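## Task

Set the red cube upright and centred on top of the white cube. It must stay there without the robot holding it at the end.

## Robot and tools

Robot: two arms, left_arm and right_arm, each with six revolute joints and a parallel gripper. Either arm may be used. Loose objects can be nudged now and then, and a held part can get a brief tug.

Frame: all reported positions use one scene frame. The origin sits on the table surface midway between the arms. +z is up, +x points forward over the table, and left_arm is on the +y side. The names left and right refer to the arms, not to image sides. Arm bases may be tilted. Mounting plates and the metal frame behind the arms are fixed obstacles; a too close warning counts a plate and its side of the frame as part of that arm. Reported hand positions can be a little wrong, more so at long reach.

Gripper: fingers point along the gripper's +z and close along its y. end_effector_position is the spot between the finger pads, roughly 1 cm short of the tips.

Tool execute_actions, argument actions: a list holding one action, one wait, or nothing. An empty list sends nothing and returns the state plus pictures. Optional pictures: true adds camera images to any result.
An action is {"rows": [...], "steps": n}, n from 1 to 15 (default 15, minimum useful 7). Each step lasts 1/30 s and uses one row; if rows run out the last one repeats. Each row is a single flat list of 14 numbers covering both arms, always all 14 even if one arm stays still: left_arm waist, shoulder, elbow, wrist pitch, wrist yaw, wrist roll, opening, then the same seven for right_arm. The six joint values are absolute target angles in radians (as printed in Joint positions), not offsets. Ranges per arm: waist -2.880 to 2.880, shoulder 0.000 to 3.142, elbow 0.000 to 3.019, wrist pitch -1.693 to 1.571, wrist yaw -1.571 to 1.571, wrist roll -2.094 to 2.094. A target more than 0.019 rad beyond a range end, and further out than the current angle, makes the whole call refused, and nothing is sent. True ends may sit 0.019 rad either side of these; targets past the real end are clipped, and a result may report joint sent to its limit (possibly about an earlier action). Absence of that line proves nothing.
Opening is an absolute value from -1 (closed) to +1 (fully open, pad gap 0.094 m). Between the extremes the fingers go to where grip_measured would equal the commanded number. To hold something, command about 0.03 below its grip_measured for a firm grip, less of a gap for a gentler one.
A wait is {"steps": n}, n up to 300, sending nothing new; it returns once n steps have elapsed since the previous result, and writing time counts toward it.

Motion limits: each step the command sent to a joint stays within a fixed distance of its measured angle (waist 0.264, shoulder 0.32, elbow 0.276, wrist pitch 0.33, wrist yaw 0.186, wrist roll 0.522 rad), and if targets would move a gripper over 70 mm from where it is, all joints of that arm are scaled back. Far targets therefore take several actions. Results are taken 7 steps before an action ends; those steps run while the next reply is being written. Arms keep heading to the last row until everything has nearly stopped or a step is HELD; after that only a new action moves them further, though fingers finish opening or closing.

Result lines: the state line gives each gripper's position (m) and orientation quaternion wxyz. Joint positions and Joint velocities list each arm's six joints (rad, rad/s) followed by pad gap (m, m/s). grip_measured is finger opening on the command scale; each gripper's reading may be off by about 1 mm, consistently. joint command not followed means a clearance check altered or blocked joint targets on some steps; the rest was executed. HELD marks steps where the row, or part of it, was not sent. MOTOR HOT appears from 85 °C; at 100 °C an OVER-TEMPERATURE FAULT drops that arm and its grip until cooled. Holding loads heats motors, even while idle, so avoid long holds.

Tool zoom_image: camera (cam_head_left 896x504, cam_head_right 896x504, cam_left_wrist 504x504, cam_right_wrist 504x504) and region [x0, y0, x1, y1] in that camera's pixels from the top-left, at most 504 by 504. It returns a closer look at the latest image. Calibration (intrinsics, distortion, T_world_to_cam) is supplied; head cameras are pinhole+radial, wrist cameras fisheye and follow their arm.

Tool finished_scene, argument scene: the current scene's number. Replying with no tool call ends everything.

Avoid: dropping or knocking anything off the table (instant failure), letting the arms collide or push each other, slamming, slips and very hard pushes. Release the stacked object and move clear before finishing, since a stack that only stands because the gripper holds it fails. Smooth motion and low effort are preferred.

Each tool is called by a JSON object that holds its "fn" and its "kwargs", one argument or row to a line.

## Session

{"fn": "execute_actions", "kwargs": {
  "actions": []
}}

Scene clock: 0.00 s of 4500.00 s.
left_arm: end_effector_position=(+0.3809, -0.0639, +0.3588) grip_measured=-0.993 end_effector_quat_wxyz=(-0.026, -0.499, +0.866, +0.004) | right_arm: end_effector_position=(+0.5046, -0.3216, +0.2563) grip_measured=-0.381 end_effector_quat_wxyz=(+0.381, -0.088, +0.920, +0.035)
Joint positions: left_arm=[-0.787  1.89   1.328 -1.075 -0.024 -1.707  0.   ] | right_arm=[-0.124  1.793  0.533  0.496 -0.048 -0.156  0.029]
Joint velocities: left_arm=[-0.015  0.005  0.007 -0.017 -0.022  0.066  0.001] | right_arm=[-0.015 -0.015  0.007  0.002  0.007  0.051 -0.001]
camera_calibration (this result's frames):
cam_left_wrist: T_world_to_cam=[[0.867294, -0.496658, -0.0336443, -0.352463], [-0.373309, -0.693627, 0.616054, -0.113465], [-0.329305, -0.521741, -0.786985, 0.499293], [0, 0, 0, 1]] pos_world=[0.427751, 0.00674563, 0.450978]

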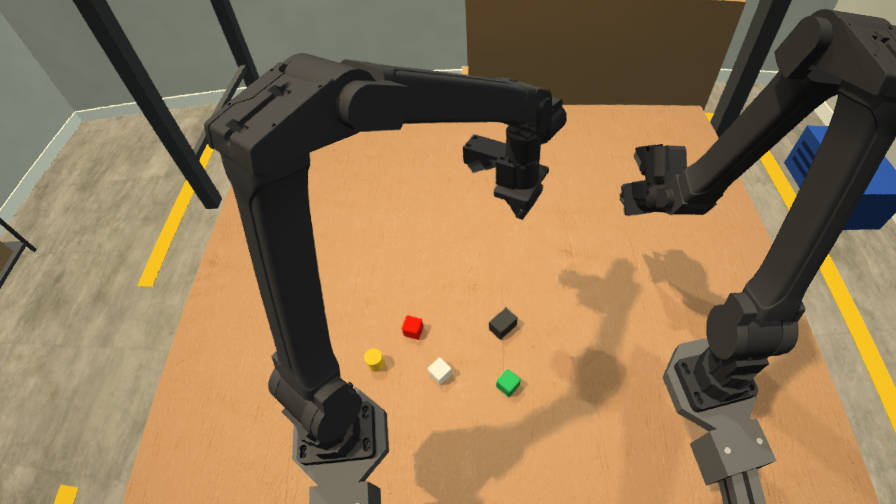

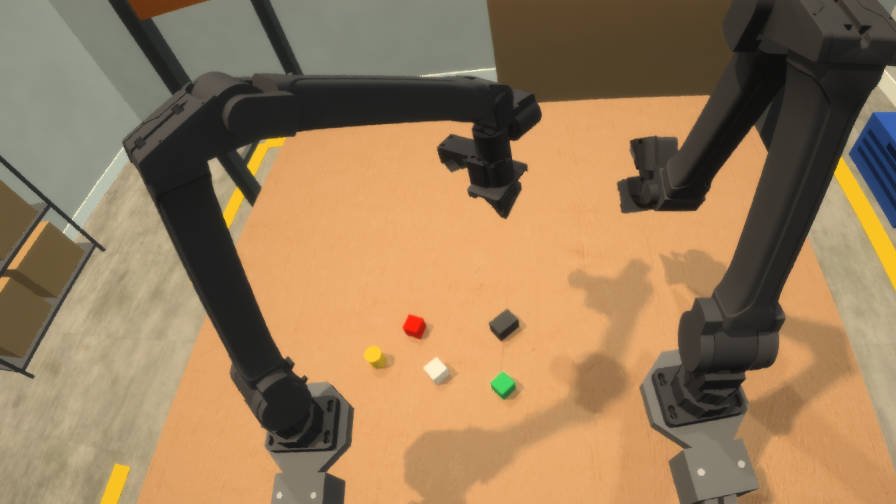

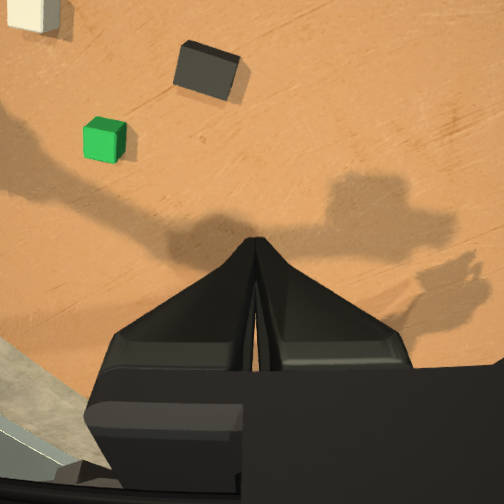

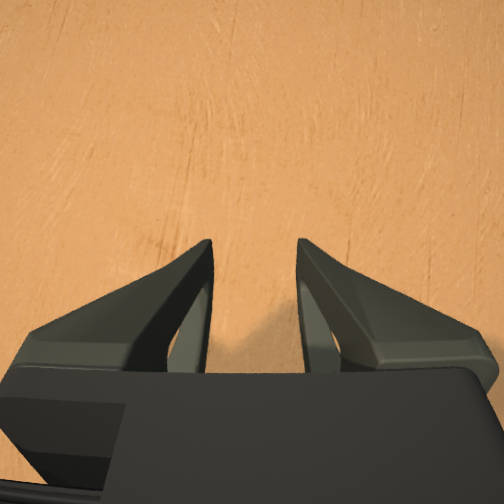

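{"fn": "zoom_image", "kwargs": {
  "camera": "cam_head_left",
  "region": [350, 300, 530, 410]
}}

{"fn": "zoom_image", "kwargs": {
  "camera": "cam_head_right",
  "region": [350, 300, 530, 410]
}}

Region (350, 300, 530, 410) of cam_head_left's 896x504 image, scaled by 2.800, with more detail than that image has.

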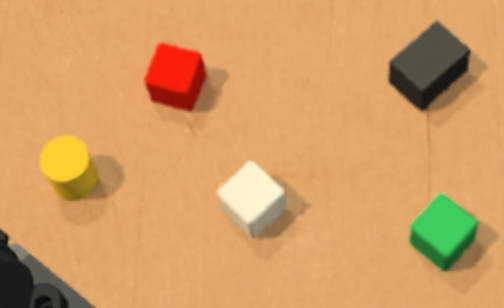

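Region (350, 300, 530, 410) of cam_head_right's 896x504 image, scaled by 2.800, with more detail than that image has.

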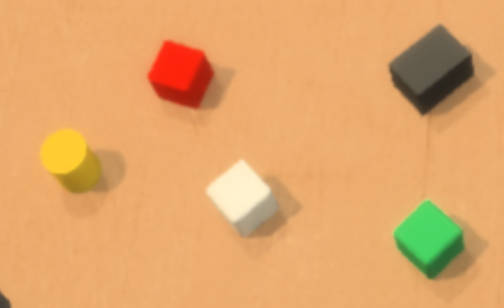

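{"fn": "execute_actions", "kwargs": {
  "actions": [
    {"rows": [[-0.772,1.897,1.309,-1.048,-0.03,-1.68,0.6,-0.124,1.793,0.533,0.496,-0.048,-0.156,-0.381],[-0.761,1.901,1.296,-1.028,-0.035,-1.65,0.6,-0.124,1.793,0.533,0.496,-0.048,-0.156,-0.381],[-0.747,1.907,1.279,-1.004,-0.04,-1.62,0.6,-0.124,1.793,0.533,0.496,-0.048,-0.156,-0.381],[-0.731,1.914,1.259,-0.975,-0.045,-1.59,0.6,-0.124,1.793,0.533,0.496,-0.048,-0.156,-0.381],[-0.713,1.922,1.237,-0.942,-0.05,-1.56,0.6,-0.124,1.793,0.533,0.496,-0.048,-0.156,-0.381],[-0.693,1.931,1.212,-0.907,-0.055,-1.53,0.6,-0.124,1.793,0.533,0.496,-0.048,-0.156,-0.381],[-0.672,1.94,1.186,-0.869,-0.06,-1.5,0.6,-0.124,1.793,0.533,0.496,-0.048,-0.156,-0.381],[-0.649,1.95,1.158,-0.828,-0.065,-1.473,0.6,-0.124,1.793,0.533,0.496,-0.048,-0.156,-0.381],[-0.625,1.96,1.129,-0.785,-0.07,-1.473,0.6,-0.124,1.793,0.533,0.496,-0.048,-0.156,-0.381],[-0.601,1.971,1.099,-0.741,-0.075,-1.473,0.6,-0.124,1.793,0.533,0.496,-0.048,-0.156,-0.381],[-0.576,1.982,1.068,-0.696,-0.08,-1.473,0.6,-0.124,1.793,0.533,0.496,-0.048,-0.156,-0.381],[-0.551,1.993,1.037,-0.651,-0.084,-1.473,0.6,-0.124,1.793,0.533,0.496,-0.048,-0.156,-0.381],[-0.525,2.003,1.005,-0.606,-0.084,-1.473,0.6,-0.124,1.793,0.533,0.496,-0.048,-0.156,-0.381],[-0.5,2.014,0.974,-0.561,-0.084,-1.473,0.6,-0.124,1.793,0.533,0.496,-0.048,-0.156,-0.381],[-0.476,2.025,0.944,-0.517,-0.084,-1.473,0.6,-0.124,1.793,0.533,0.496,-0.048,-0.156,-0.381]], "steps": 15}
  ]
}}

{"fn": "execute_actions", "kwargs": {
  "actions": [
    {"rows": [[-0.452,2.035,0.915,-0.474,-0.084,-1.473,0.6,-0.124,1.793,0.533,0.496,-0.048,-0.156,-0.381],[-0.429,2.045,0.887,-0.433,-0.084,-1.473,0.6,-0.124,1.793,0.533,0.496,-0.048,-0.156,-0.381],[-0.408,2.054,0.861,-0.395,-0.084,-1.473,0.6,-0.124,1.793,0.533,0.496,-0.048,-0.156,-0.381],[-0.388,2.063,0.836,-0.36,-0.084,-1.473,0.6,-0.124,1.793,0.533,0.496,-0.048,-0.156,-0.381],[-0.37,2.071,0.814,-0.327,-0.084,-1.473,0.6,-0.124,1.793,0.533,0.496,-0.048,-0.156,-0.381],[-0.354,2.078,0.794,-0.298,-0.084,-1.473,0.6,-0.124,1.793,0.533,0.496,-0.048,-0.156,-0.381],[-0.34,2.084,0.777,-0.274,-0.084,-1.473,0.6,-0.124,1.793,0.533,0.496,-0.048,-0.156,-0.381],[-0.329,2.088,0.764,-0.254,-0.084,-1.473,0.6,-0.124,1.793,0.533,0.496,-0.048,-0.156,-0.381],[-0.321,2.092,0.754,-0.239,-0.084,-1.473,0.6,-0.124,1.793,0.533,0.496,-0.048,-0.156,-0.381],[-0.316,2.094,0.747,-0.23,-0.084,-1.473,0.6,-0.124,1.793,0.533,0.496,-0.048,-0.156,-0.381],[-0.314,2.095,0.745,-0.227,-0.084,-1.473,0.6,-0.124,1.793,0.533,0.496,-0.048,-0.156,-0.381]], "steps": 15}
  ]
}}

{"fn": "execute_actions", "kwargs": {
  "actions": [
    {"steps": 12}
  ],
  "pictures": true
}}

Scene clock: 7.37 s of 4500.00 s.
left_arm: end_effector_position=(+0.3919, -0.0303, +0.3179) grip_measured=+0.595 end_effector_quat_wxyz=(-0.004, -0.472, +0.881, -0.011) | right_arm: end_effector_position=(+0.5046, -0.3217, +0.2563) grip_measured=-0.381 end_effector_quat_wxyz=(+0.381, -0.088, +0.920, +0.035)
Joint positions: left_arm=[-0.725  1.897  1.219 -0.911 -0.054 -1.582  0.075] | right_arm=[-0.124  1.793  0.533  0.496 -0.048 -0.156  0.029]
Joint velocities: left_arm=[ 0.611  0.161 -0.667  1.013 -0.095  0.549  0.007] | right_arm=[-0.005 -0.005 -0.017 -0.012 -0.022 -0.11  -0.   ]
Steps of this call (steps 1 to 90: nothing new was sent; then 4.10 s passed at rest; steps 91 to 98: the first 8 steps of this action). Readings (joint positions):
91: left_arm=[-0.787 1.890 1.327 -1.072 -0.024 -1.704] | right_arm=[-0.124 1.793 0.533 0.496 -0.048 -0.156]
92: left_arm=[-0.786 1.890 1.322 -1.064 -0.027 -1.696] | right_arm=[-0.124 1.793 0.533 0.496 -0.048 -0.156]
94: left_arm=[-0.778 1.890 1.302 -1.029 -0.035 -1.668] | right_arm=[-0.124 1.793 0.533 0.496 -0.048 -0.156]
98: the state above

Scene clock: 7.87 s of 4500.00 s.
left_arm: end_effector_position=(+0.3245, +0.1690, +0.1347) grip_measured=+0.598 end_effector_quat_wxyz=(-0.014, -0.594, +0.804, +0.017) | right_arm: end_effector_position=(+0.5046, -0.3217, +0.2563) grip_measured=-0.381 end_effector_quat_wxyz=(+0.381, -0.088, +0.920, +0.035)
Joint positions: left_arm=[-0.337  2.083  0.787 -0.323 -0.081 -1.486  0.075] | right_arm=[-0.124  1.793  0.533  0.496 -0.048 -0.156  0.029]
Joint velocities: left_arm=[ 0.376  0.2   -0.535  0.73  -0.007  0.037 -0.001] | right_arm=[-0.005 -0.005 -0.012 -0.012 -0.007  0.022  0.   ]
Steps of this call (steps 1 to 7: the last 7 steps of your previous action; steps 8 to 15: the first 8 steps of this action). Readings (joint positions):
8: left_arm=[-0.504 1.992 0.987 -0.579 -0.080 -1.501] | right_arm=[-0.124 1.793 0.533 0.496 -0.048 -0.156]
9: left_arm=[-0.474 2.008 0.952 -0.531 -0.080 -1.497] | right_arm=[-0.124 1.793 0.533 0.496 -0.048 -0.156]
11: left_arm=[-0.417 2.038 0.888 -0.449 -0.081 -1.491] | right_arm=[-0.124 1.793 0.533 0.496 -0.048 -0.156]
15: the state above

Scene clock: 8.27 s of 4500.00 s.
left_arm: end_effector_position=(+0.3138, +0.1800, +0.1253) grip_measured=+0.598 end_effector_quat_wxyz=(-0.007, -0.604, +0.797, +0.009) | right_arm: end_effector_position=(+0.5046, -0.3217, +0.2563) grip_measured=-0.381 end_effector_quat_wxyz=(+0.381, -0.088, +0.920, +0.035)
Joint positions: left_arm=[-0.31   2.096  0.741 -0.242 -0.081 -1.482  0.075] | right_arm=[-0.124  1.793  0.533  0.496 -0.048 -0.156  0.029]
Joint velocities: left_arm=[-0.015 -0.005  0.007  0.017  0.066 -0.11  -0.   ] | right_arm=[-0.015 -0.015  0.007 -0.002 -0.037  0.037 -0.   ]
Kept back: nothing.
Steps of this call (steps 1 to 7: the last 7 steps of your previous action; steps 8 to 12: the robot went on to your last target). Readings (joint positions):
1: left_arm=[-0.325 2.090 0.770 -0.301 -0.081 -1.485] | right_arm=[-0.124 1.793 0.533 0.496 -0.048 -0.156]
2: left_arm=[-0.317 2.093 0.756 -0.284 -0.081 -1.485] | right_arm=[-0.124 1.793 0.533 0.496 -0.048 -0.156]
4: left_arm=[-0.310 2.096 0.742 -0.262 -0.081 -1.484] | right_arm=[-0.124 1.793 0.533 0.496 -0.048 -0.156]
8: left_arm=[-0.310 2.096 0.741 -0.244 -0.081 -1.482] | right_arm=[-0.124 1.793 0.533 0.496 -0.048 -0.156]
12: the state above
camera_calibration (this result's frames):
cam_left_wrist: T_world_to_cam=[[0.96429, -0.263727, -0.024355, -0.254448], [-0.200491, -0.78696, 0.583521, 0.141183], [-0.173057, -0.557801, -0.811733, 0.381245], [0, 0, 0, 1]] pos_world=[0.339644, 0.256659, 0.220889]
cam_right_wrist: T_world_to_cam=[[0.19896, -0.979962, -0.00940948, -0.412294], [-0.964345, -0.194061, -0.17994, 0.476531], [0.174509, 0.0448749, -0.983633, 0.302924], [0, 0, 0, 1]] pos_world=[0.488707, -0.32515, 0.379834]

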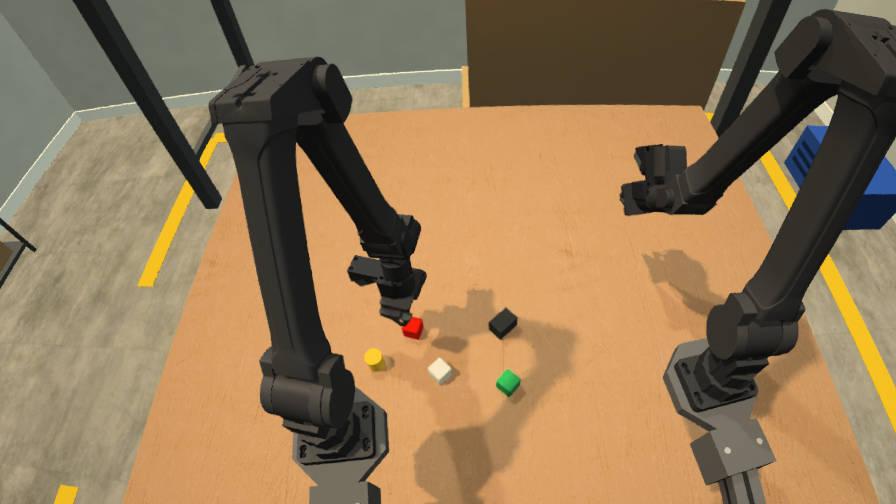

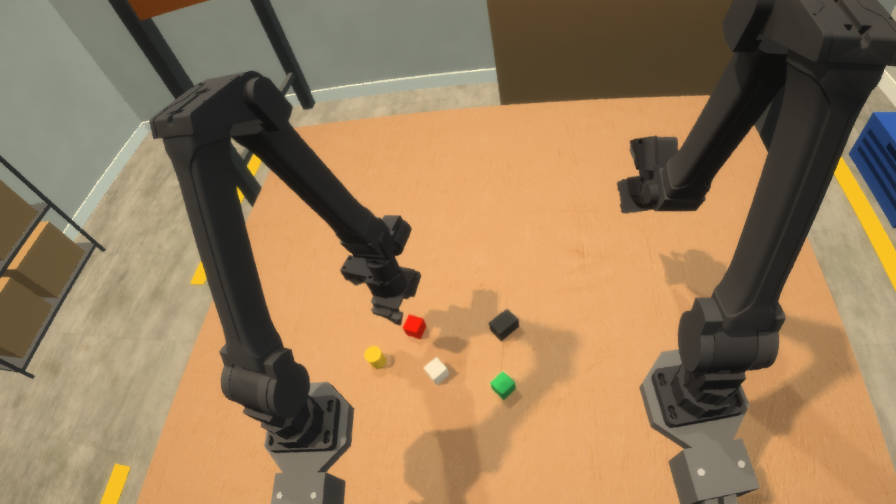

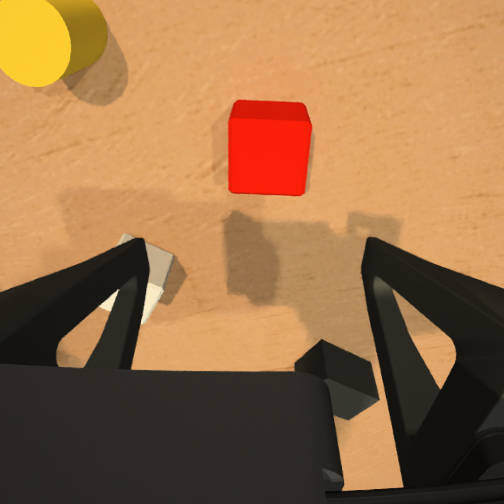

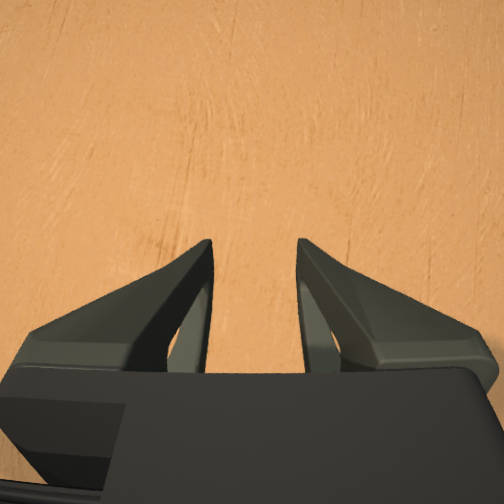

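{"fn": "zoom_image", "kwargs": {
  "camera": "cam_left_wrist",
  "region": [200, 80, 340, 220]
}}

Region (200, 80, 340, 220) of cam_left_wrist's 504x504 image, scaled by 3.600, with more detail than that image has.

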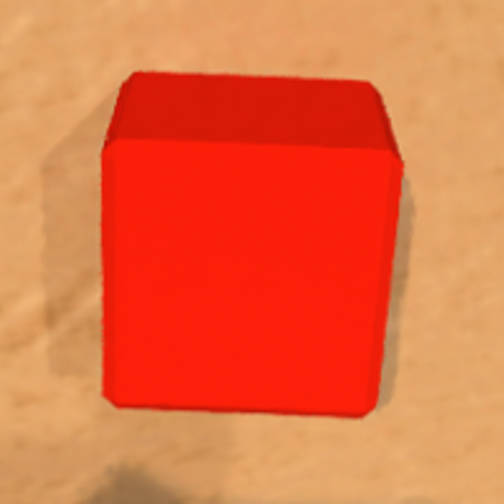

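{"fn": "execute_actions", "kwargs": {
  "actions": [
    {"rows": [[-0.301,2.121,0.753,-0.222,-0.084,-1.45,0.8,-0.124,1.793,0.533,0.496,-0.048,-0.156,-0.381],[-0.3,2.133,0.756,-0.216,-0.084,-1.43,0.8,-0.124,1.793,0.533,0.496,-0.048,-0.156,-0.381],[-0.298,2.147,0.759,-0.207,-0.084,-1.409,0.8,-0.124,1.793,0.533,0.496,-0.048,-0.156,-0.381],[-0.296,2.164,0.764,-0.197,-0.084,-1.409,0.8,-0.124,1.793,0.533,0.496,-0.048,-0.156,-0.381],[-0.294,2.182,0.77,-0.184,-0.084,-1.409,0.8,-0.124,1.793,0.533,0.496,-0.048,-0.156,-0.381],[-0.292,2.202,0.776,-0.171,-0.084,-1.409,0.8,-0.124,1.793,0.533,0.496,-0.048,-0.156,-0.381],[-0.289,2.222,0.783,-0.156,-0.084,-1.409,0.8,-0.124,1.793,0.533,0.496,-0.048,-0.156,-0.381],[-0.287,2.244,0.79,-0.14,-0.084,-1.409,0.8,-0.124,1.793,0.533,0.496,-0.048,-0.156,-0.381],[-0.284,2.266,0.797,-0.124,-0.084,-1.409,0.8,-0.124,1.793,0.533,0.496,-0.048,-0.156,-0.381],[-0.281,2.287,0.805,-0.108,-0.084,-1.409,0.8,-0.124,1.793,0.533,0.496,-0.048,-0.156,-0.381],[-0.278,2.309,0.812,-0.092,-0.084,-1.409,0.8,-0.124,1.793,0.533,0.496,-0.048,-0.156,-0.381],[-0.275,2.329,0.819,-0.076,-0.084,-1.409,0.8,-0.124,1.793,0.533,0.496,-0.048,-0.156,-0.381],[-0.273,2.349,0.826,-0.06,-0.084,-1.409,0.8,-0.124,1.793,0.533,0.496,-0.048,-0.156,-0.381],[-0.27,2.367,0.833,-0.045,-0.084,-1.409,0.8,-0.124,1.793,0.533,0.496,-0.048,-0.156,-0.381],[-0.268,2.384,0.839,-0.032,-0.084,-1.409,0.8,-0.124,1.793,0.533,0.496,-0.048,-0.156,-0.381]], "steps": 15}
  ]
}}

{"fn": "execute_actions", "kwargs": {
  "actions": [
    {"rows": [[-0.266,2.398,0.845,-0.019,-0.084,-1.409,0.8,-0.124,1.793,0.533,0.496,-0.048,-0.156,-0.381],[-0.264,2.41,0.85,-0.009,-0.084,-1.409,0.8,-0.124,1.793,0.533,0.496,-0.048,-0.156,-0.381],[-0.262,2.418,0.853,0.0,-0.084,-1.409,0.8,-0.124,1.793,0.533,0.496,-0.048,-0.156,-0.381],[-0.261,2.422,0.856,0.006,-0.084,-1.409,0.8,-0.124,1.793,0.533,0.496,-0.048,-0.156,-0.381],[-0.26,2.424,0.858,0.011,-0.084,-1.409,0.75,-0.124,1.793,0.533,0.496,-0.048,-0.156,-0.381],[-0.26,2.424,0.859,0.012,-0.084,-1.409,0.65,-0.124,1.793,0.533,0.496,-0.048,-0.156,-0.381],[-0.26,2.424,0.859,0.012,-0.084,-1.409,0.55,-0.124,1.793,0.533,0.496,-0.048,-0.156,-0.381],[-0.26,2.424,0.859,0.012,-0.084,-1.409,0.45,-0.124,1.793,0.533,0.496,-0.048,-0.156,-0.381],[-0.26,2.424,0.859,0.012,-0.084,-1.409,0.35,-0.124,1.793,0.533,0.496,-0.048,-0.156,-0.381],[-0.26,2.424,0.859,0.012,-0.084,-1.409,0.25,-0.124,1.793,0.533,0.496,-0.048,-0.156,-0.381]], "steps": 12}
  ]
}}

{"fn": "execute_actions", "kwargs": {
  "actions": [
    {"steps": 8}
  ],
  "pictures": true
}}

Scene clock: 11.70 s of 4500.00 s.
left_arm: end_effector_position=(+0.3145, +0.1802, +0.0994) grip_measured=+0.798 end_effector_quat_wxyz=(-0.008, -0.586, +0.810, +0.009) | right_arm: end_effector_position=(+0.5046, -0.3217, +0.2563) grip_measured=-0.381 end_effector_quat_wxyz=(+0.381, -0.088, +0.920, +0.035)
Joint positions: left_arm=[-0.303  2.178  0.763 -0.182 -0.081 -1.431  0.084] | right_arm=[-0.124  1.793  0.533  0.496 -0.048 -0.156  0.029]
Joint velocities: left_arm=[ 0.073  0.659  0.237  0.442 -0.066  0.11   0.   ] | right_arm=[-0.005 -0.005  0.002 -0.007  0.007 -0.007  0.001]
Steps of this call (steps 1 to 30: the robot went on to your last target; steps 31 to 90: nothing new was sent; then 0.17 s passed at rest; steps 91 to 98: the first 8 steps of this action). Readings (joint positions):
91: left_arm=[-0.310 2.096 0.741 -0.241 -0.081 -1.478] | right_arm=[-0.124 1.793 0.533 0.496 -0.048 -0.156]
92: left_arm=[-0.310 2.098 0.741 -0.238 -0.081 -1.471] | right_arm=[-0.124 1.793 0.533 0.496 -0.048 -0.156]
94: left_arm=[-0.310 2.111 0.743 -0.226 -0.081 -1.452] | right_arm=[-0.124 1.793 0.533 0.496 -0.048 -0.156]
98: the state above

Scene clock: 12.10 s of 4500.00 s.
left_arm: end_effector_position=(+0.3136, +0.1857, +0.0227) grip_measured=+0.768 end_effector_quat_wxyz=(-0.006, -0.594, +0.804, +0.007) | right_arm: end_effector_position=(+0.5046, -0.3217, +0.2563) grip_measured=-0.381 end_effector_quat_wxyz=(+0.381, -0.088, +0.920, +0.035)
Joint positions: left_arm=[-0.27   2.415  0.844 -0.019 -0.081 -1.418  0.083] | right_arm=[-0.124  1.793  0.533  0.496 -0.048 -0.156  0.029]
Joint velocities: left_arm=[ 0.034  0.22   0.061  0.212 -0.022 -0.007 -0.033] | right_arm=[-0.005 -0.005  0.002  0.002  0.007 -0.007  0.   ]
Steps of this call (steps 1 to 7: the last 7 steps of your previous action; steps 8 to 12: the first 5 steps of this action). Readings (joint positions):
8: left_arm=[-0.279 2.363 0.825 -0.061 -0.081 -1.419] | right_arm=[-0.124 1.793 0.533 0.496 -0.048 -0.156]
9: left_arm=[-0.276 2.380 0.831 -0.048 -0.081 -1.419] | right_arm=[-0.124 1.793 0.533 0.496 -0.048 -0.156]
11: left_arm=[-0.272 2.407 0.841 -0.027 -0.081 -1.418] | right_arm=[-0.124 1.793 0.533 0.496 -0.048 -0.156]
12: the state above

Scene clock: 12.37 s of 4500.00 s.
left_arm: end_effector_position=(+0.3197, +0.1856, +0.0199) grip_measured=+0.253 end_effector_quat_wxyz=(-0.000, -0.596, +0.803, +0.002) | right_arm: end_effector_position=(+0.5046, -0.3217, +0.2563) grip_measured=-0.381 end_effector_quat_wxyz=(+0.381, -0.088, +0.920, +0.035)
Joint positions: left_arm=[-0.268  2.423  0.853 -0.003 -0.081 -1.417  0.059] | right_arm=[-0.124  1.793  0.533  0.496 -0.048 -0.156  0.029]
Joint velocities: left_arm=[ 0.015 -0.005  0.007  0.002  0.037  0.066 -0.001] | right_arm=[-0.005 -0.015 -0.002 -0.022  0.066 -0.007 -0.   ]
Kept back: nothing.
Steps of this call (steps 1 to 7: the last 7 steps of your previous action; step 8: the robot went on to your last target). Readings (joint positions):
1: left_arm=[-0.269 2.421 0.846 -0.013 -0.081 -1.418] | right_arm=[-0.124 1.793 0.533 0.496 -0.048 -0.156]
2: left_arm=[-0.268 2.423 0.847 -0.010 -0.081 -1.418] | right_arm=[-0.124 1.793 0.533 0.496 -0.048 -0.156]
4: left_arm=[-0.268 2.423 0.849 -0.006 -0.081 -1.418] | right_arm=[-0.124 1.793 0.533 0.496 -0.048 -0.156]
8: the state above
camera_calibration (this result's frames):
cam_left_wrist: T_world_to_cam=[[0.958996, -0.283388, -0.00430005, -0.256347], [-0.227941, -0.780201, 0.58252, 0.215786], [-0.168434, -0.557654, -0.812805, 0.298307], [0, 0, 0, 1]] pos_world=[0.345267, 0.262063, 0.115663]
cam_right_wrist: T_world_to_cam=[[0.19896, -0.979962, -0.00940948, -0.412294], [-0.964345, -0.194061, -0.17994, 0.476531], [0.174509, 0.0448749, -0.983633, 0.302924], [0, 0, 0, 1]] pos_world=[0.488707, -0.32515, 0.379834]

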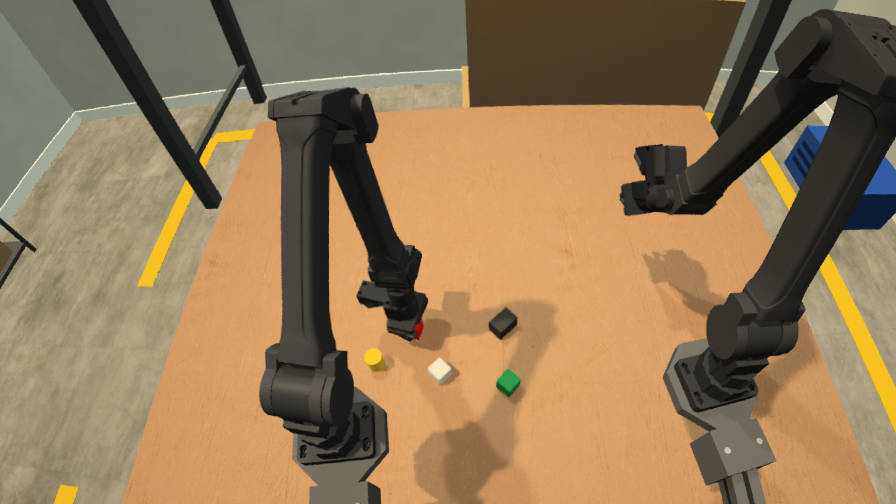

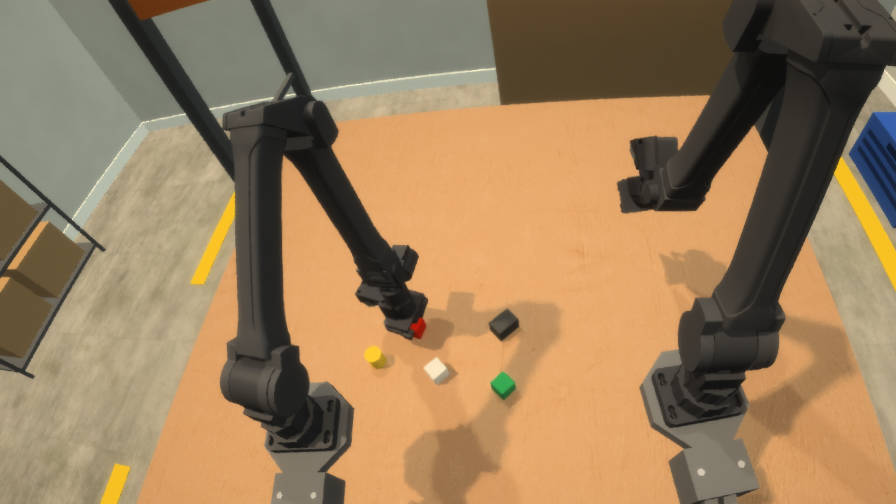

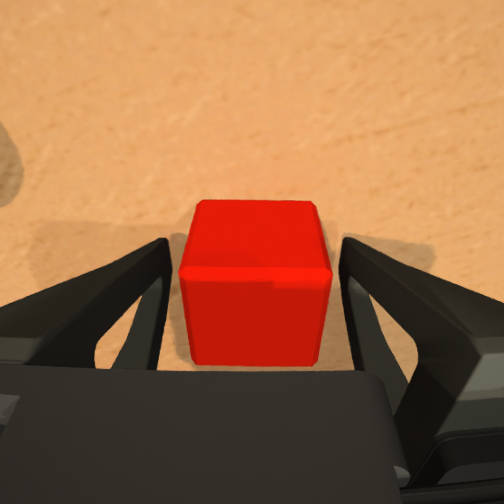

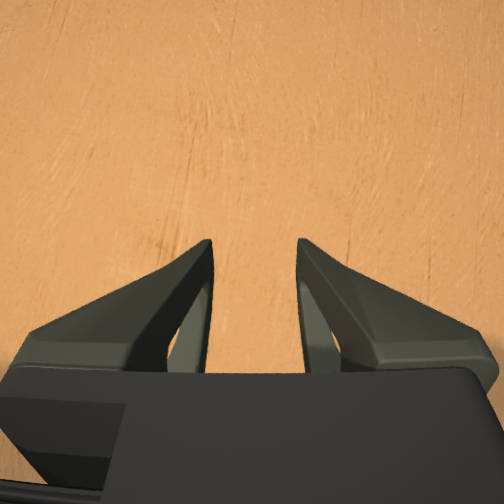

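{"fn": "execute_actions", "kwargs": {
  "actions": [
    {"rows": [[-0.26,2.424,0.859,0.012,-0.084,-1.409,0.15,-0.124,1.793,0.533,0.496,-0.048,-0.156,-0.381],[-0.26,2.424,0.859,0.012,-0.084,-1.409,0.06,-0.124,1.793,0.533,0.496,-0.048,-0.156,-0.381],[-0.26,2.424,0.859,0.012,-0.084,-1.409,-0.02,-0.124,1.793,0.533,0.496,-0.048,-0.156,-0.381],[-0.26,2.424,0.859,0.012,-0.084,-1.409,-0.08,-0.124,1.793,0.533,0.496,-0.048,-0.156,-0.381],[-0.26,2.424,0.859,0.012,-0.084,-1.409,-0.12,-0.124,1.793,0.533,0.496,-0.048,-0.156,-0.381],[-0.26,2.424,0.859,0.012,-0.084,-1.409,-0.145,-0.124,1.793,0.533,0.496,-0.048,-0.156,-0.381],[-0.26,2.424,0.859,0.012,-0.084,-1.409,-0.165,-0.124,1.793,0.533,0.496,-0.048,-0.156,-0.381],[-0.26,2.424,0.859,0.012,-0.084,-1.409,-0.18,-0.124,1.793,0.533,0.496,-0.048,-0.156,-0.381],[-0.26,2.424,0.859,0.012,-0.084,-1.409,-0.195,-0.124,1.793,0.533,0.496,-0.048,-0.156,-0.381]], "steps": 11}
  ]
}}

{"fn": "execute_actions", "kwargs": {
  "actions": [
    {"steps": 8}
  ]
}}

Scene clock: 14.23 s of 4500.00 s.
left_arm: end_effector_position=(+0.3198, +0.1855, +0.0199) grip_measured=-0.048 end_effector_quat_wxyz=(-0.000, -0.596, +0.803, +0.001) | right_arm: end_effector_position=(+0.5046, -0.3217, +0.2563) grip_measured=-0.381 end_effector_quat_wxyz=(+0.381, -0.088, +0.920, +0.035)
Joint positions: left_arm=[-0.268  2.423  0.853 -0.002 -0.081 -1.417  0.045] | right_arm=[-0.124  1.793  0.533  0.496 -0.048 -0.156  0.029]
Joint velocities: left_arm=[-0.024  0.015 -0.012  0.017  0.037  0.037 -0.061] | right_arm=[-0.005 -0.024  0.002  0.002  0.007 -0.066 -0.   ]
Steps of this call (steps 1 to 30: the robot went on to your last target; steps 31 to 52: nothing new was sent; steps 53 to 56: the first 4 steps of this action). Readings (joint positions):
53: left_arm=[-0.268 2.423 0.853 -0.002 -0.081 -1.417] | right_arm=[-0.124 1.793 0.533 0.496 -0.048 -0.156]
54: left_arm=[-0.268 2.423 0.853 -0.002 -0.081 -1.417] | right_arm=[-0.124 1.793 0.533 0.496 -0.048 -0.156]
56: the state above

Scene clock: 14.50 s of 4500.00 s.
left_arm: end_effector_position=(+0.3198, +0.1855, +0.0199) grip_measured=-0.167 end_effector_quat_wxyz=(-0.000, -0.596, +0.803, +0.001) | right_arm: end_effector_position=(+0.5046, -0.3217, +0.2563) grip_measured=-0.381 end_effector_quat_wxyz=(+0.381, -0.088, +0.920, +0.035)
Joint positions: left_arm=[-0.268  2.423  0.853 -0.002 -0.081 -1.417  0.039] | right_arm=[-0.124  1.793  0.533  0.496 -0.048 -0.156  0.029]
Joint velocities: left_arm=[ 0.015 -0.005  0.027 -0.017 -0.007 -0.007  0.   ] | right_arm=[-0.005 -0.005  0.002  0.002  0.022 -0.066 -0.   ]
Kept back: nothing.
Steps of this call (steps 1 to 7: the last 7 steps of your previous action; step 8: the robot went on to your last target). Readings (joint positions):
1: left_arm=[-0.268 2.423 0.853 -0.002 -0.081 -1.417] | right_arm=[-0.124 1.793 0.533 0.496 -0.048 -0.156]
2: left_arm=[-0.268 2.423 0.853 -0.002 -0.081 -1.417] | right_arm=[-0.124 1.793 0.533 0.496 -0.048 -0.156]
4: left_arm=[-0.268 2.423 0.853 -0.002 -0.081 -1.417] | right_arm=[-0.124 1.793 0.533 0.496 -0.048 -0.156]
8: the state above

{"fn": "execute_actions", "kwargs": {
  "actions": [
    {"rows": [[-0.272,2.39,0.85,-0.005,-0.082,-1.405,-0.2,-0.124,1.793,0.533,0.496,-0.048,-0.156,-0.381],[-0.272,2.376,0.845,-0.011,-0.08,-1.4,-0.2,-0.124,1.793,0.533,0.496,-0.048,-0.156,-0.381],[-0.274,2.363,0.837,-0.012,-0.078,-1.395,-0.2,-0.124,1.793,0.533,0.496,-0.048,-0.156,-0.381],[-0.28,2.349,0.826,-0.013,-0.077,-1.39,-0.2,-0.124,1.793,0.533,0.496,-0.048,-0.156,-0.381],[-0.288,2.333,0.813,-0.014,-0.076,-1.385,-0.2,-0.124,1.793,0.533,0.496,-0.048,-0.156,-0.381],[-0.3,2.316,0.799,-0.016,-0.075,-1.385,-0.2,-0.124,1.793,0.533,0.496,-0.048,-0.156,-0.381],[-0.315,2.297,0.782,-0.018,-0.075,-1.385,-0.2,-0.124,1.793,0.533,0.496,-0.048,-0.156,-0.381],[-0.331,2.277,0.765,-0.02,-0.074,-1.385,-0.2,-0.124,1.793,0.533,0.496,-0.048,-0.156,-0.381],[-0.35,2.257,0.746,-0.023,-0.074,-1.385,-0.2,-0.124,1.793,0.533,0.496,-0.048,-0.156,-0.381],[-0.37,2.237,0.726,-0.025,-0.073,-1.385,-0.2,-0.124,1.793,0.533,0.496,-0.048,-0.156,-0.381],[-0.392,2.217,0.705,-0.028,-0.073,-1.385,-0.2,-0.124,1.793,0.533,0.496,-0.048,-0.156,-0.381],[-0.415,2.197,0.685,-0.03,-0.072,-1.385,-0.2,-0.124,1.793,0.533,0.496,-0.048,-0.156,-0.381],[-0.438,2.177,0.665,-0.032,-0.072,-1.385,-0.2,-0.124,1.793,0.533,0.496,-0.048,-0.156,-0.381],[-0.462,2.158,0.644,-0.035,-0.071,-1.385,-0.2,-0.124,1.793,0.533,0.496,-0.048,-0.156,-0.381],[-0.486,2.141,0.624,-0.037,-0.071,-1.385,-0.2,-0.124,1.793,0.533,0.496,-0.048,-0.156,-0.381]], "steps": 15}
  ]
}}

{"fn": "execute_actions", "kwargs": {
  "actions": [
    {"rows": [[-0.509,2.125,0.605,-0.04,-0.071,-1.385,-0.2,-0.124,1.793,0.533,0.496,-0.048,-0.156,-0.381],[-0.532,2.111,0.588,-0.042,-0.071,-1.385,-0.2,-0.124,1.793,0.533,0.496,-0.048,-0.156,-0.381],[-0.554,2.098,0.571,-0.044,-0.071,-1.385,-0.2,-0.124,1.793,0.533,0.496,-0.048,-0.156,-0.381],[-0.574,2.088,0.557,-0.046,-0.071,-1.385,-0.2,-0.124,1.793,0.533,0.496,-0.048,-0.156,-0.381],[-0.593,2.081,0.544,-0.047,-0.071,-1.385,-0.2,-0.124,1.793,0.533,0.496,-0.048,-0.156,-0.381],[-0.609,2.076,0.534,-0.048,-0.071,-1.385,-0.2,-0.124,1.793,0.533,0.496,-0.048,-0.156,-0.381],[-0.624,2.074,0.527,-0.049,-0.071,-1.385,-0.2,-0.124,1.793,0.533,0.496,-0.048,-0.156,-0.381],[-0.636,2.074,0.522,-0.05,-0.071,-1.385,-0.2,-0.124,1.793,0.533,0.496,-0.048,-0.156,-0.381],[-0.644,2.074,0.52,-0.05,-0.071,-1.385,-0.2,-0.124,1.793,0.533,0.496,-0.048,-0.156,-0.381],[-0.65,2.074,0.52,-0.05,-0.071,-1.385,-0.2,-0.124,1.793,0.533,0.496,-0.048,-0.156,-0.381],[-0.652,2.074,0.52,-0.05,-0.071,-1.385,-0.2,-0.124,1.793,0.533,0.496,-0.048,-0.156,-0.381]], "steps": 14}
  ]
}}

{"fn": "execute_actions", "kwargs": {
  "actions": [
    {"steps": 10}
  ],
  "pictures": true
}}

Scene clock: 16.33 s of 4500.00 s.
left_arm: end_effector_position=(+0.3185, +0.1822, +0.0439) grip_measured=-0.167 end_effector_quat_wxyz=(+0.008, -0.584, +0.812, -0.007) | right_arm: end_effector_position=(+0.5046, -0.3217, +0.2563) grip_measured=-0.381 end_effector_quat_wxyz=(+0.381, -0.088, +0.920, +0.035)
Joint positions: left_arm=[-0.282  2.35   0.803 -0.003 -0.08  -1.4    0.039] | right_arm=[-0.124  1.793  0.533  0.496 -0.048 -0.156  0.029]
Joint velocities: left_arm=[-0.269 -0.63  -0.442 -0.032 -0.051 -0.022 -0.   ] | right_arm=[-0.005  0.005  0.007  0.002  0.022 -0.095  0.001]
Steps of this call (steps 1 to 15: the robot went on to your last target; steps 16 to 47: nothing new was sent; steps 48 to 55: the first 8 steps of this action). Readings (joint positions):
48: left_arm=[-0.268 2.423 0.853 -0.002 -0.081 -1.416] | right_arm=[-0.124 1.793 0.533 0.496 -0.048 -0.156]
49: left_arm=[-0.268 2.422 0.853 -0.002 -0.081 -1.415] | right_arm=[-0.124 1.793 0.533 0.496 -0.048 -0.156]
51: left_arm=[-0.268 2.412 0.847 -0.002 -0.081 -1.410] | right_arm=[-0.124 1.793 0.533 0.496 -0.048 -0.156]
55: the state above

Scene clock: 16.80 s of 4500.00 s.
left_arm: end_effector_position=(+0.2238, +0.1136, +0.1230) grip_measured=-0.167 end_effector_quat_wxyz=(+0.005, -0.444, +0.896, -0.007) | right_arm: end_effector_position=(+0.5046, -0.3217, +0.2563) grip_measured=-0.381 end_effector_quat_wxyz=(+0.381, -0.088, +0.920, +0.035)
Joint positions: left_arm=[-0.601  2.094  0.548 -0.033 -0.074 -1.393  0.039] | right_arm=[-0.124  1.793  0.533  0.496 -0.048 -0.156  0.029]
Joint velocities: left_arm=[-0.493 -0.132 -0.315 -0.066 -0.022  0.081  0.001] | right_arm=[ 0.015 -0.015  0.007 -0.042 -0.037  0.051 -0.001]
Steps of this call (steps 1 to 7: the last 7 steps of your previous action; steps 8 to 14: the first 7 steps of this action). Readings (joint positions):
8: left_arm=[-0.460 2.167 0.651 -0.019 -0.076 -1.394] | right_arm=[-0.124 1.793 0.533 0.496 -0.048 -0.156]
9: left_arm=[-0.488 2.149 0.631 -0.021 -0.075 -1.394] | right_arm=[-0.124 1.793 0.533 0.496 -0.048 -0.156]
11: left_arm=[-0.540 2.120 0.594 -0.026 -0.075 -1.393] | right_arm=[-0.124 1.793 0.533 0.496 -0.048 -0.156]
14: the state above

Scene clock: 17.13 s of 4500.00 s.
left_arm: end_effector_position=(+0.2015, +0.1104, +0.1245) grip_measured=-0.167 end_effector_quat_wxyz=(-0.003, -0.420, +0.908, +0.005) | right_arm: end_effector_position=(+0.5046, -0.3217, +0.2563) grip_measured=-0.381 end_effector_quat_wxyz=(+0.381, -0.088, +0.920, +0.035)
Joint positions: left_arm=[-0.651  2.091  0.52  -0.04  -0.074 -1.393  0.039] | right_arm=[-0.124  1.793  0.533  0.496 -0.048 -0.156  0.029]
Joint velocities: left_arm=[-0.005 -0.015  0.002 -0.012 -0.007 -0.022 -0.   ] | right_arm=[ 0.005 -0.015 -0.012  0.002 -0.037  0.007 -0.002]
Kept back: nothing.
Steps of this call (steps 1 to 7: the last 7 steps of your previous action; steps 8 to 10: the robot went on to your last target). Readings (joint positions):
1: left_arm=[-0.616 2.091 0.538 -0.035 -0.074 -1.393] | right_arm=[-0.124 1.793 0.533 0.496 -0.048 -0.156]
2: left_arm=[-0.629 2.091 0.530 -0.037 -0.074 -1.393] | right_arm=[-0.124 1.793 0.533 0.496 -0.048 -0.156]
4: left_arm=[-0.646 2.091 0.521 -0.040 -0.074 -1.393] | right_arm=[-0.124 1.793 0.533 0.496 -0.048 -0.156]
8: left_arm=[-0.651 2.091 0.520 -0.040 -0.074 -1.393] | right_arm=[-0.124 1.793 0.533 0.496 -0.048 -0.156]
10: the state above
camera_calibration (this result's frames):
cam_left_wrist: T_world_to_cam=[[0.766572, -0.642039, -0.0123736, -0.0845032], [-0.515362, -0.62659, 0.584625, 0.110011], [-0.383106, -0.44178, -0.811209, 0.351737], [0, 0, 0, 1]] pos_world=[0.256226, 0.170068, 0.219972]
cam_right_wrist: T_world_to_cam=[[0.19896, -0.979962, -0.00940948, -0.412294], [-0.964345, -0.194061, -0.17994, 0.476531], [0.174509, 0.0448749, -0.983633, 0.302924], [0, 0, 0, 1]] pos_world=[0.488707, -0.32515, 0.379834]

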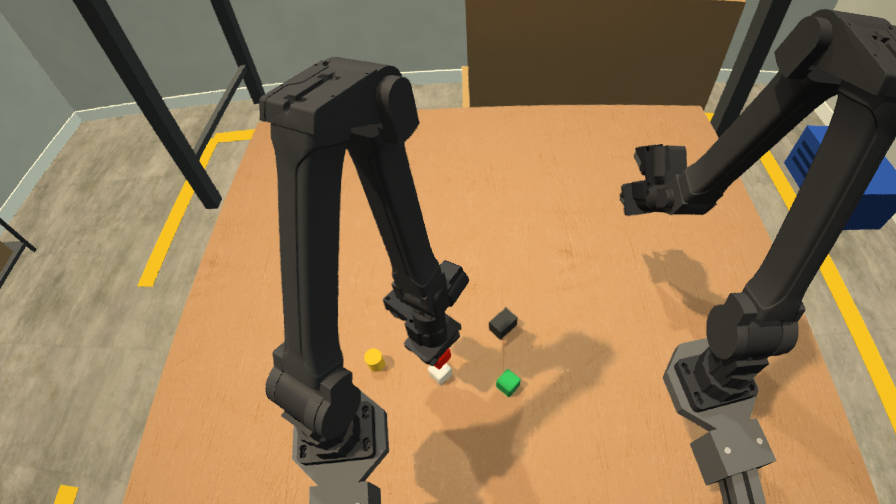

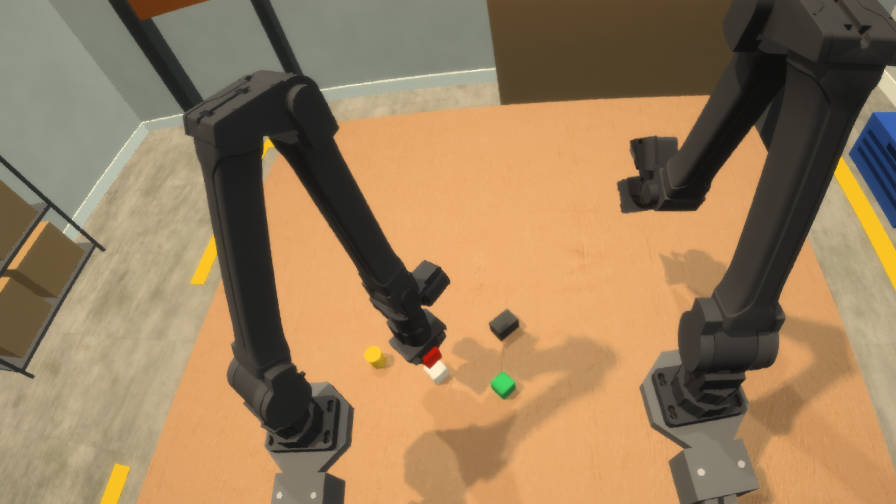

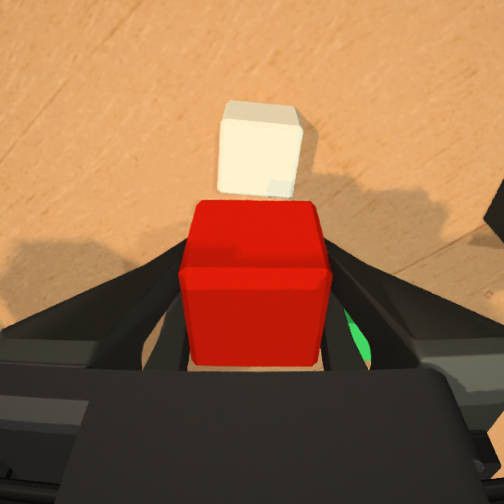

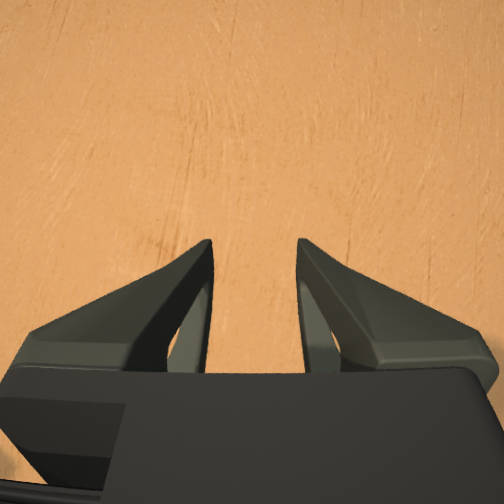

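{"fn": "execute_actions", "kwargs": {
  "actions": []
}}

Scene clock: 18.40 s of 4500.00 s.
left_arm: end_effector_position=(+0.2015, +0.1104, +0.1245) grip_measured=-0.167 end_effector_quat_wxyz=(-0.003, -0.420, +0.908, +0.005) | right_arm: end_effector_position=(+0.5046, -0.3217, +0.2563) grip_measured=-0.381 end_effector_quat_wxyz=(+0.381, -0.088, +0.920, +0.035)
Joint positions: left_arm=[-0.651  2.091  0.52  -0.04  -0.074 -1.393  0.039] | right_arm=[-0.124  1.793  0.533  0.496 -0.048 -0.156  0.029]
Joint velocities: left_arm=[-0.015 -0.015  0.007 -0.002 -0.007 -0.022  0.001] | right_arm=[-0.005 -0.005  0.002  0.002  0.007 -0.095 -0.001]
Kept back: nothing.
Steps of this call (steps 1 to 30: the robot went on to your last target; steps 31 to 38: nothing new was sent). Readings (joint positions):
1: left_arm=[-0.651 2.091 0.520 -0.040 -0.074 -1.393] | right_arm=[-0.124 1.793 0.533 0.496 -0.048 -0.156]
2: left_arm=[-0.651 2.091 0.520 -0.040 -0.074 -1.393] | right_arm=[-0.124 1.793 0.533 0.496 -0.048 -0.156]
4: left_arm=[-0.651 2.091 0.520 -0.040 -0.074 -1.393] | right_arm=[-0.124 1.793 0.533 0.496 -0.048 -0.156]
8: left_arm=[-0.651 2.091 0.520 -0.040 -0.074 -1.393] | right_arm=[-0.124 1.793 0.533 0.496 -0.048 -0.156]
38: the state above
All arms were judged still, so your last target was given up. Only a new action makes them travel on or press farther. Fingers that are still opening or closing keep moving.
camera_calibration (this result's frames):
cam_left_wrist: T_world_to_cam=[[0.766572, -0.642039, -0.0123736, -0.0845032], [-0.515362, -0.62659, 0.584625, 0.110011], [-0.383106, -0.44178, -0.811209, 0.351737], [0, 0, 0, 1]] pos_world=[0.256226, 0.170068, 0.219972]
cam_right_wrist: T_world_to_cam=[[0.19896, -0.979962, -0.00940948, -0.412294], [-0.964345, -0.194061, -0.17994, 0.476531], [0.174509, 0.0448749, -0.983633, 0.302924], [0, 0, 0, 1]] pos_world=[0.488707, -0.32515, 0.379834]

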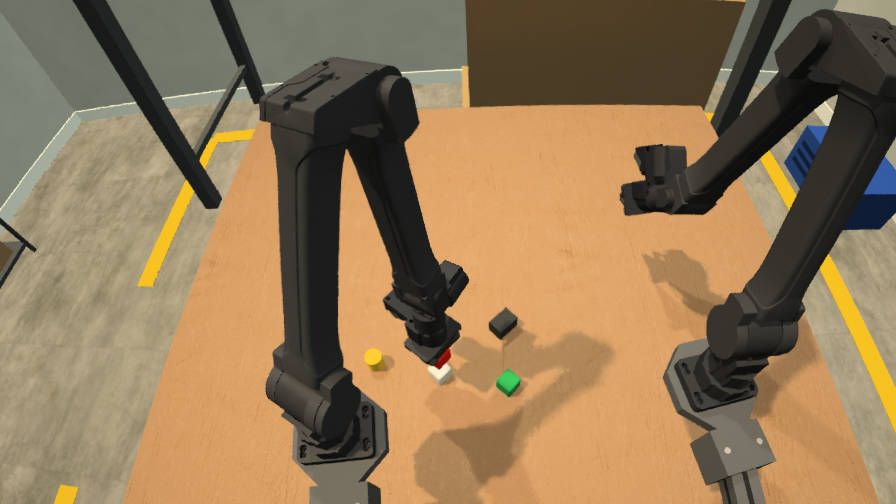

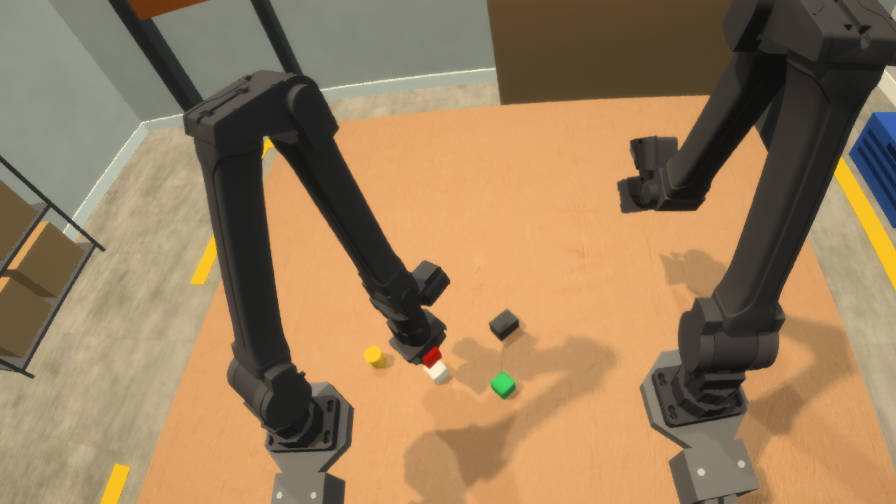

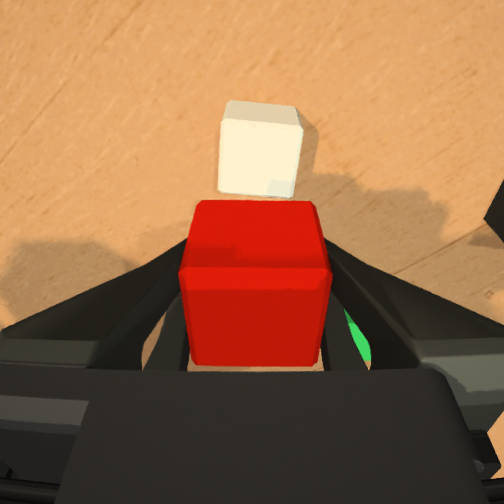

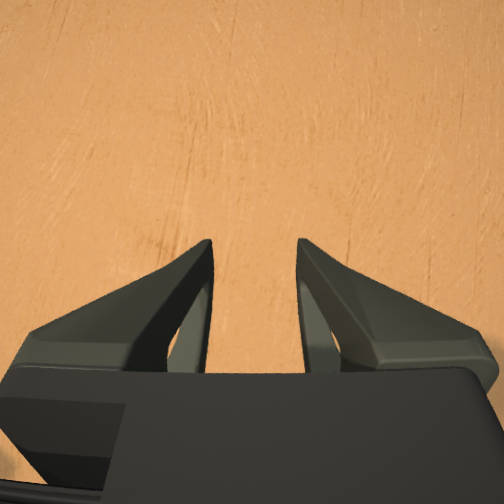

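{"fn": "zoom_image", "kwargs": {
  "camera": "cam_left_wrist",
  "region": [190, 85, 330, 225]
}}

Region (190, 85, 330, 225) of cam_left_wrist's 504x504 image, scaled by 3.600, with more detail than that image has.

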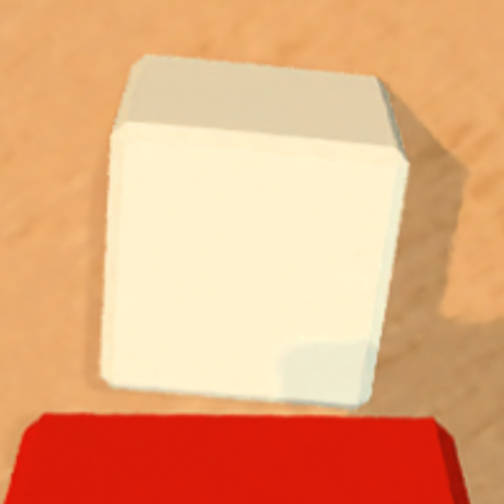

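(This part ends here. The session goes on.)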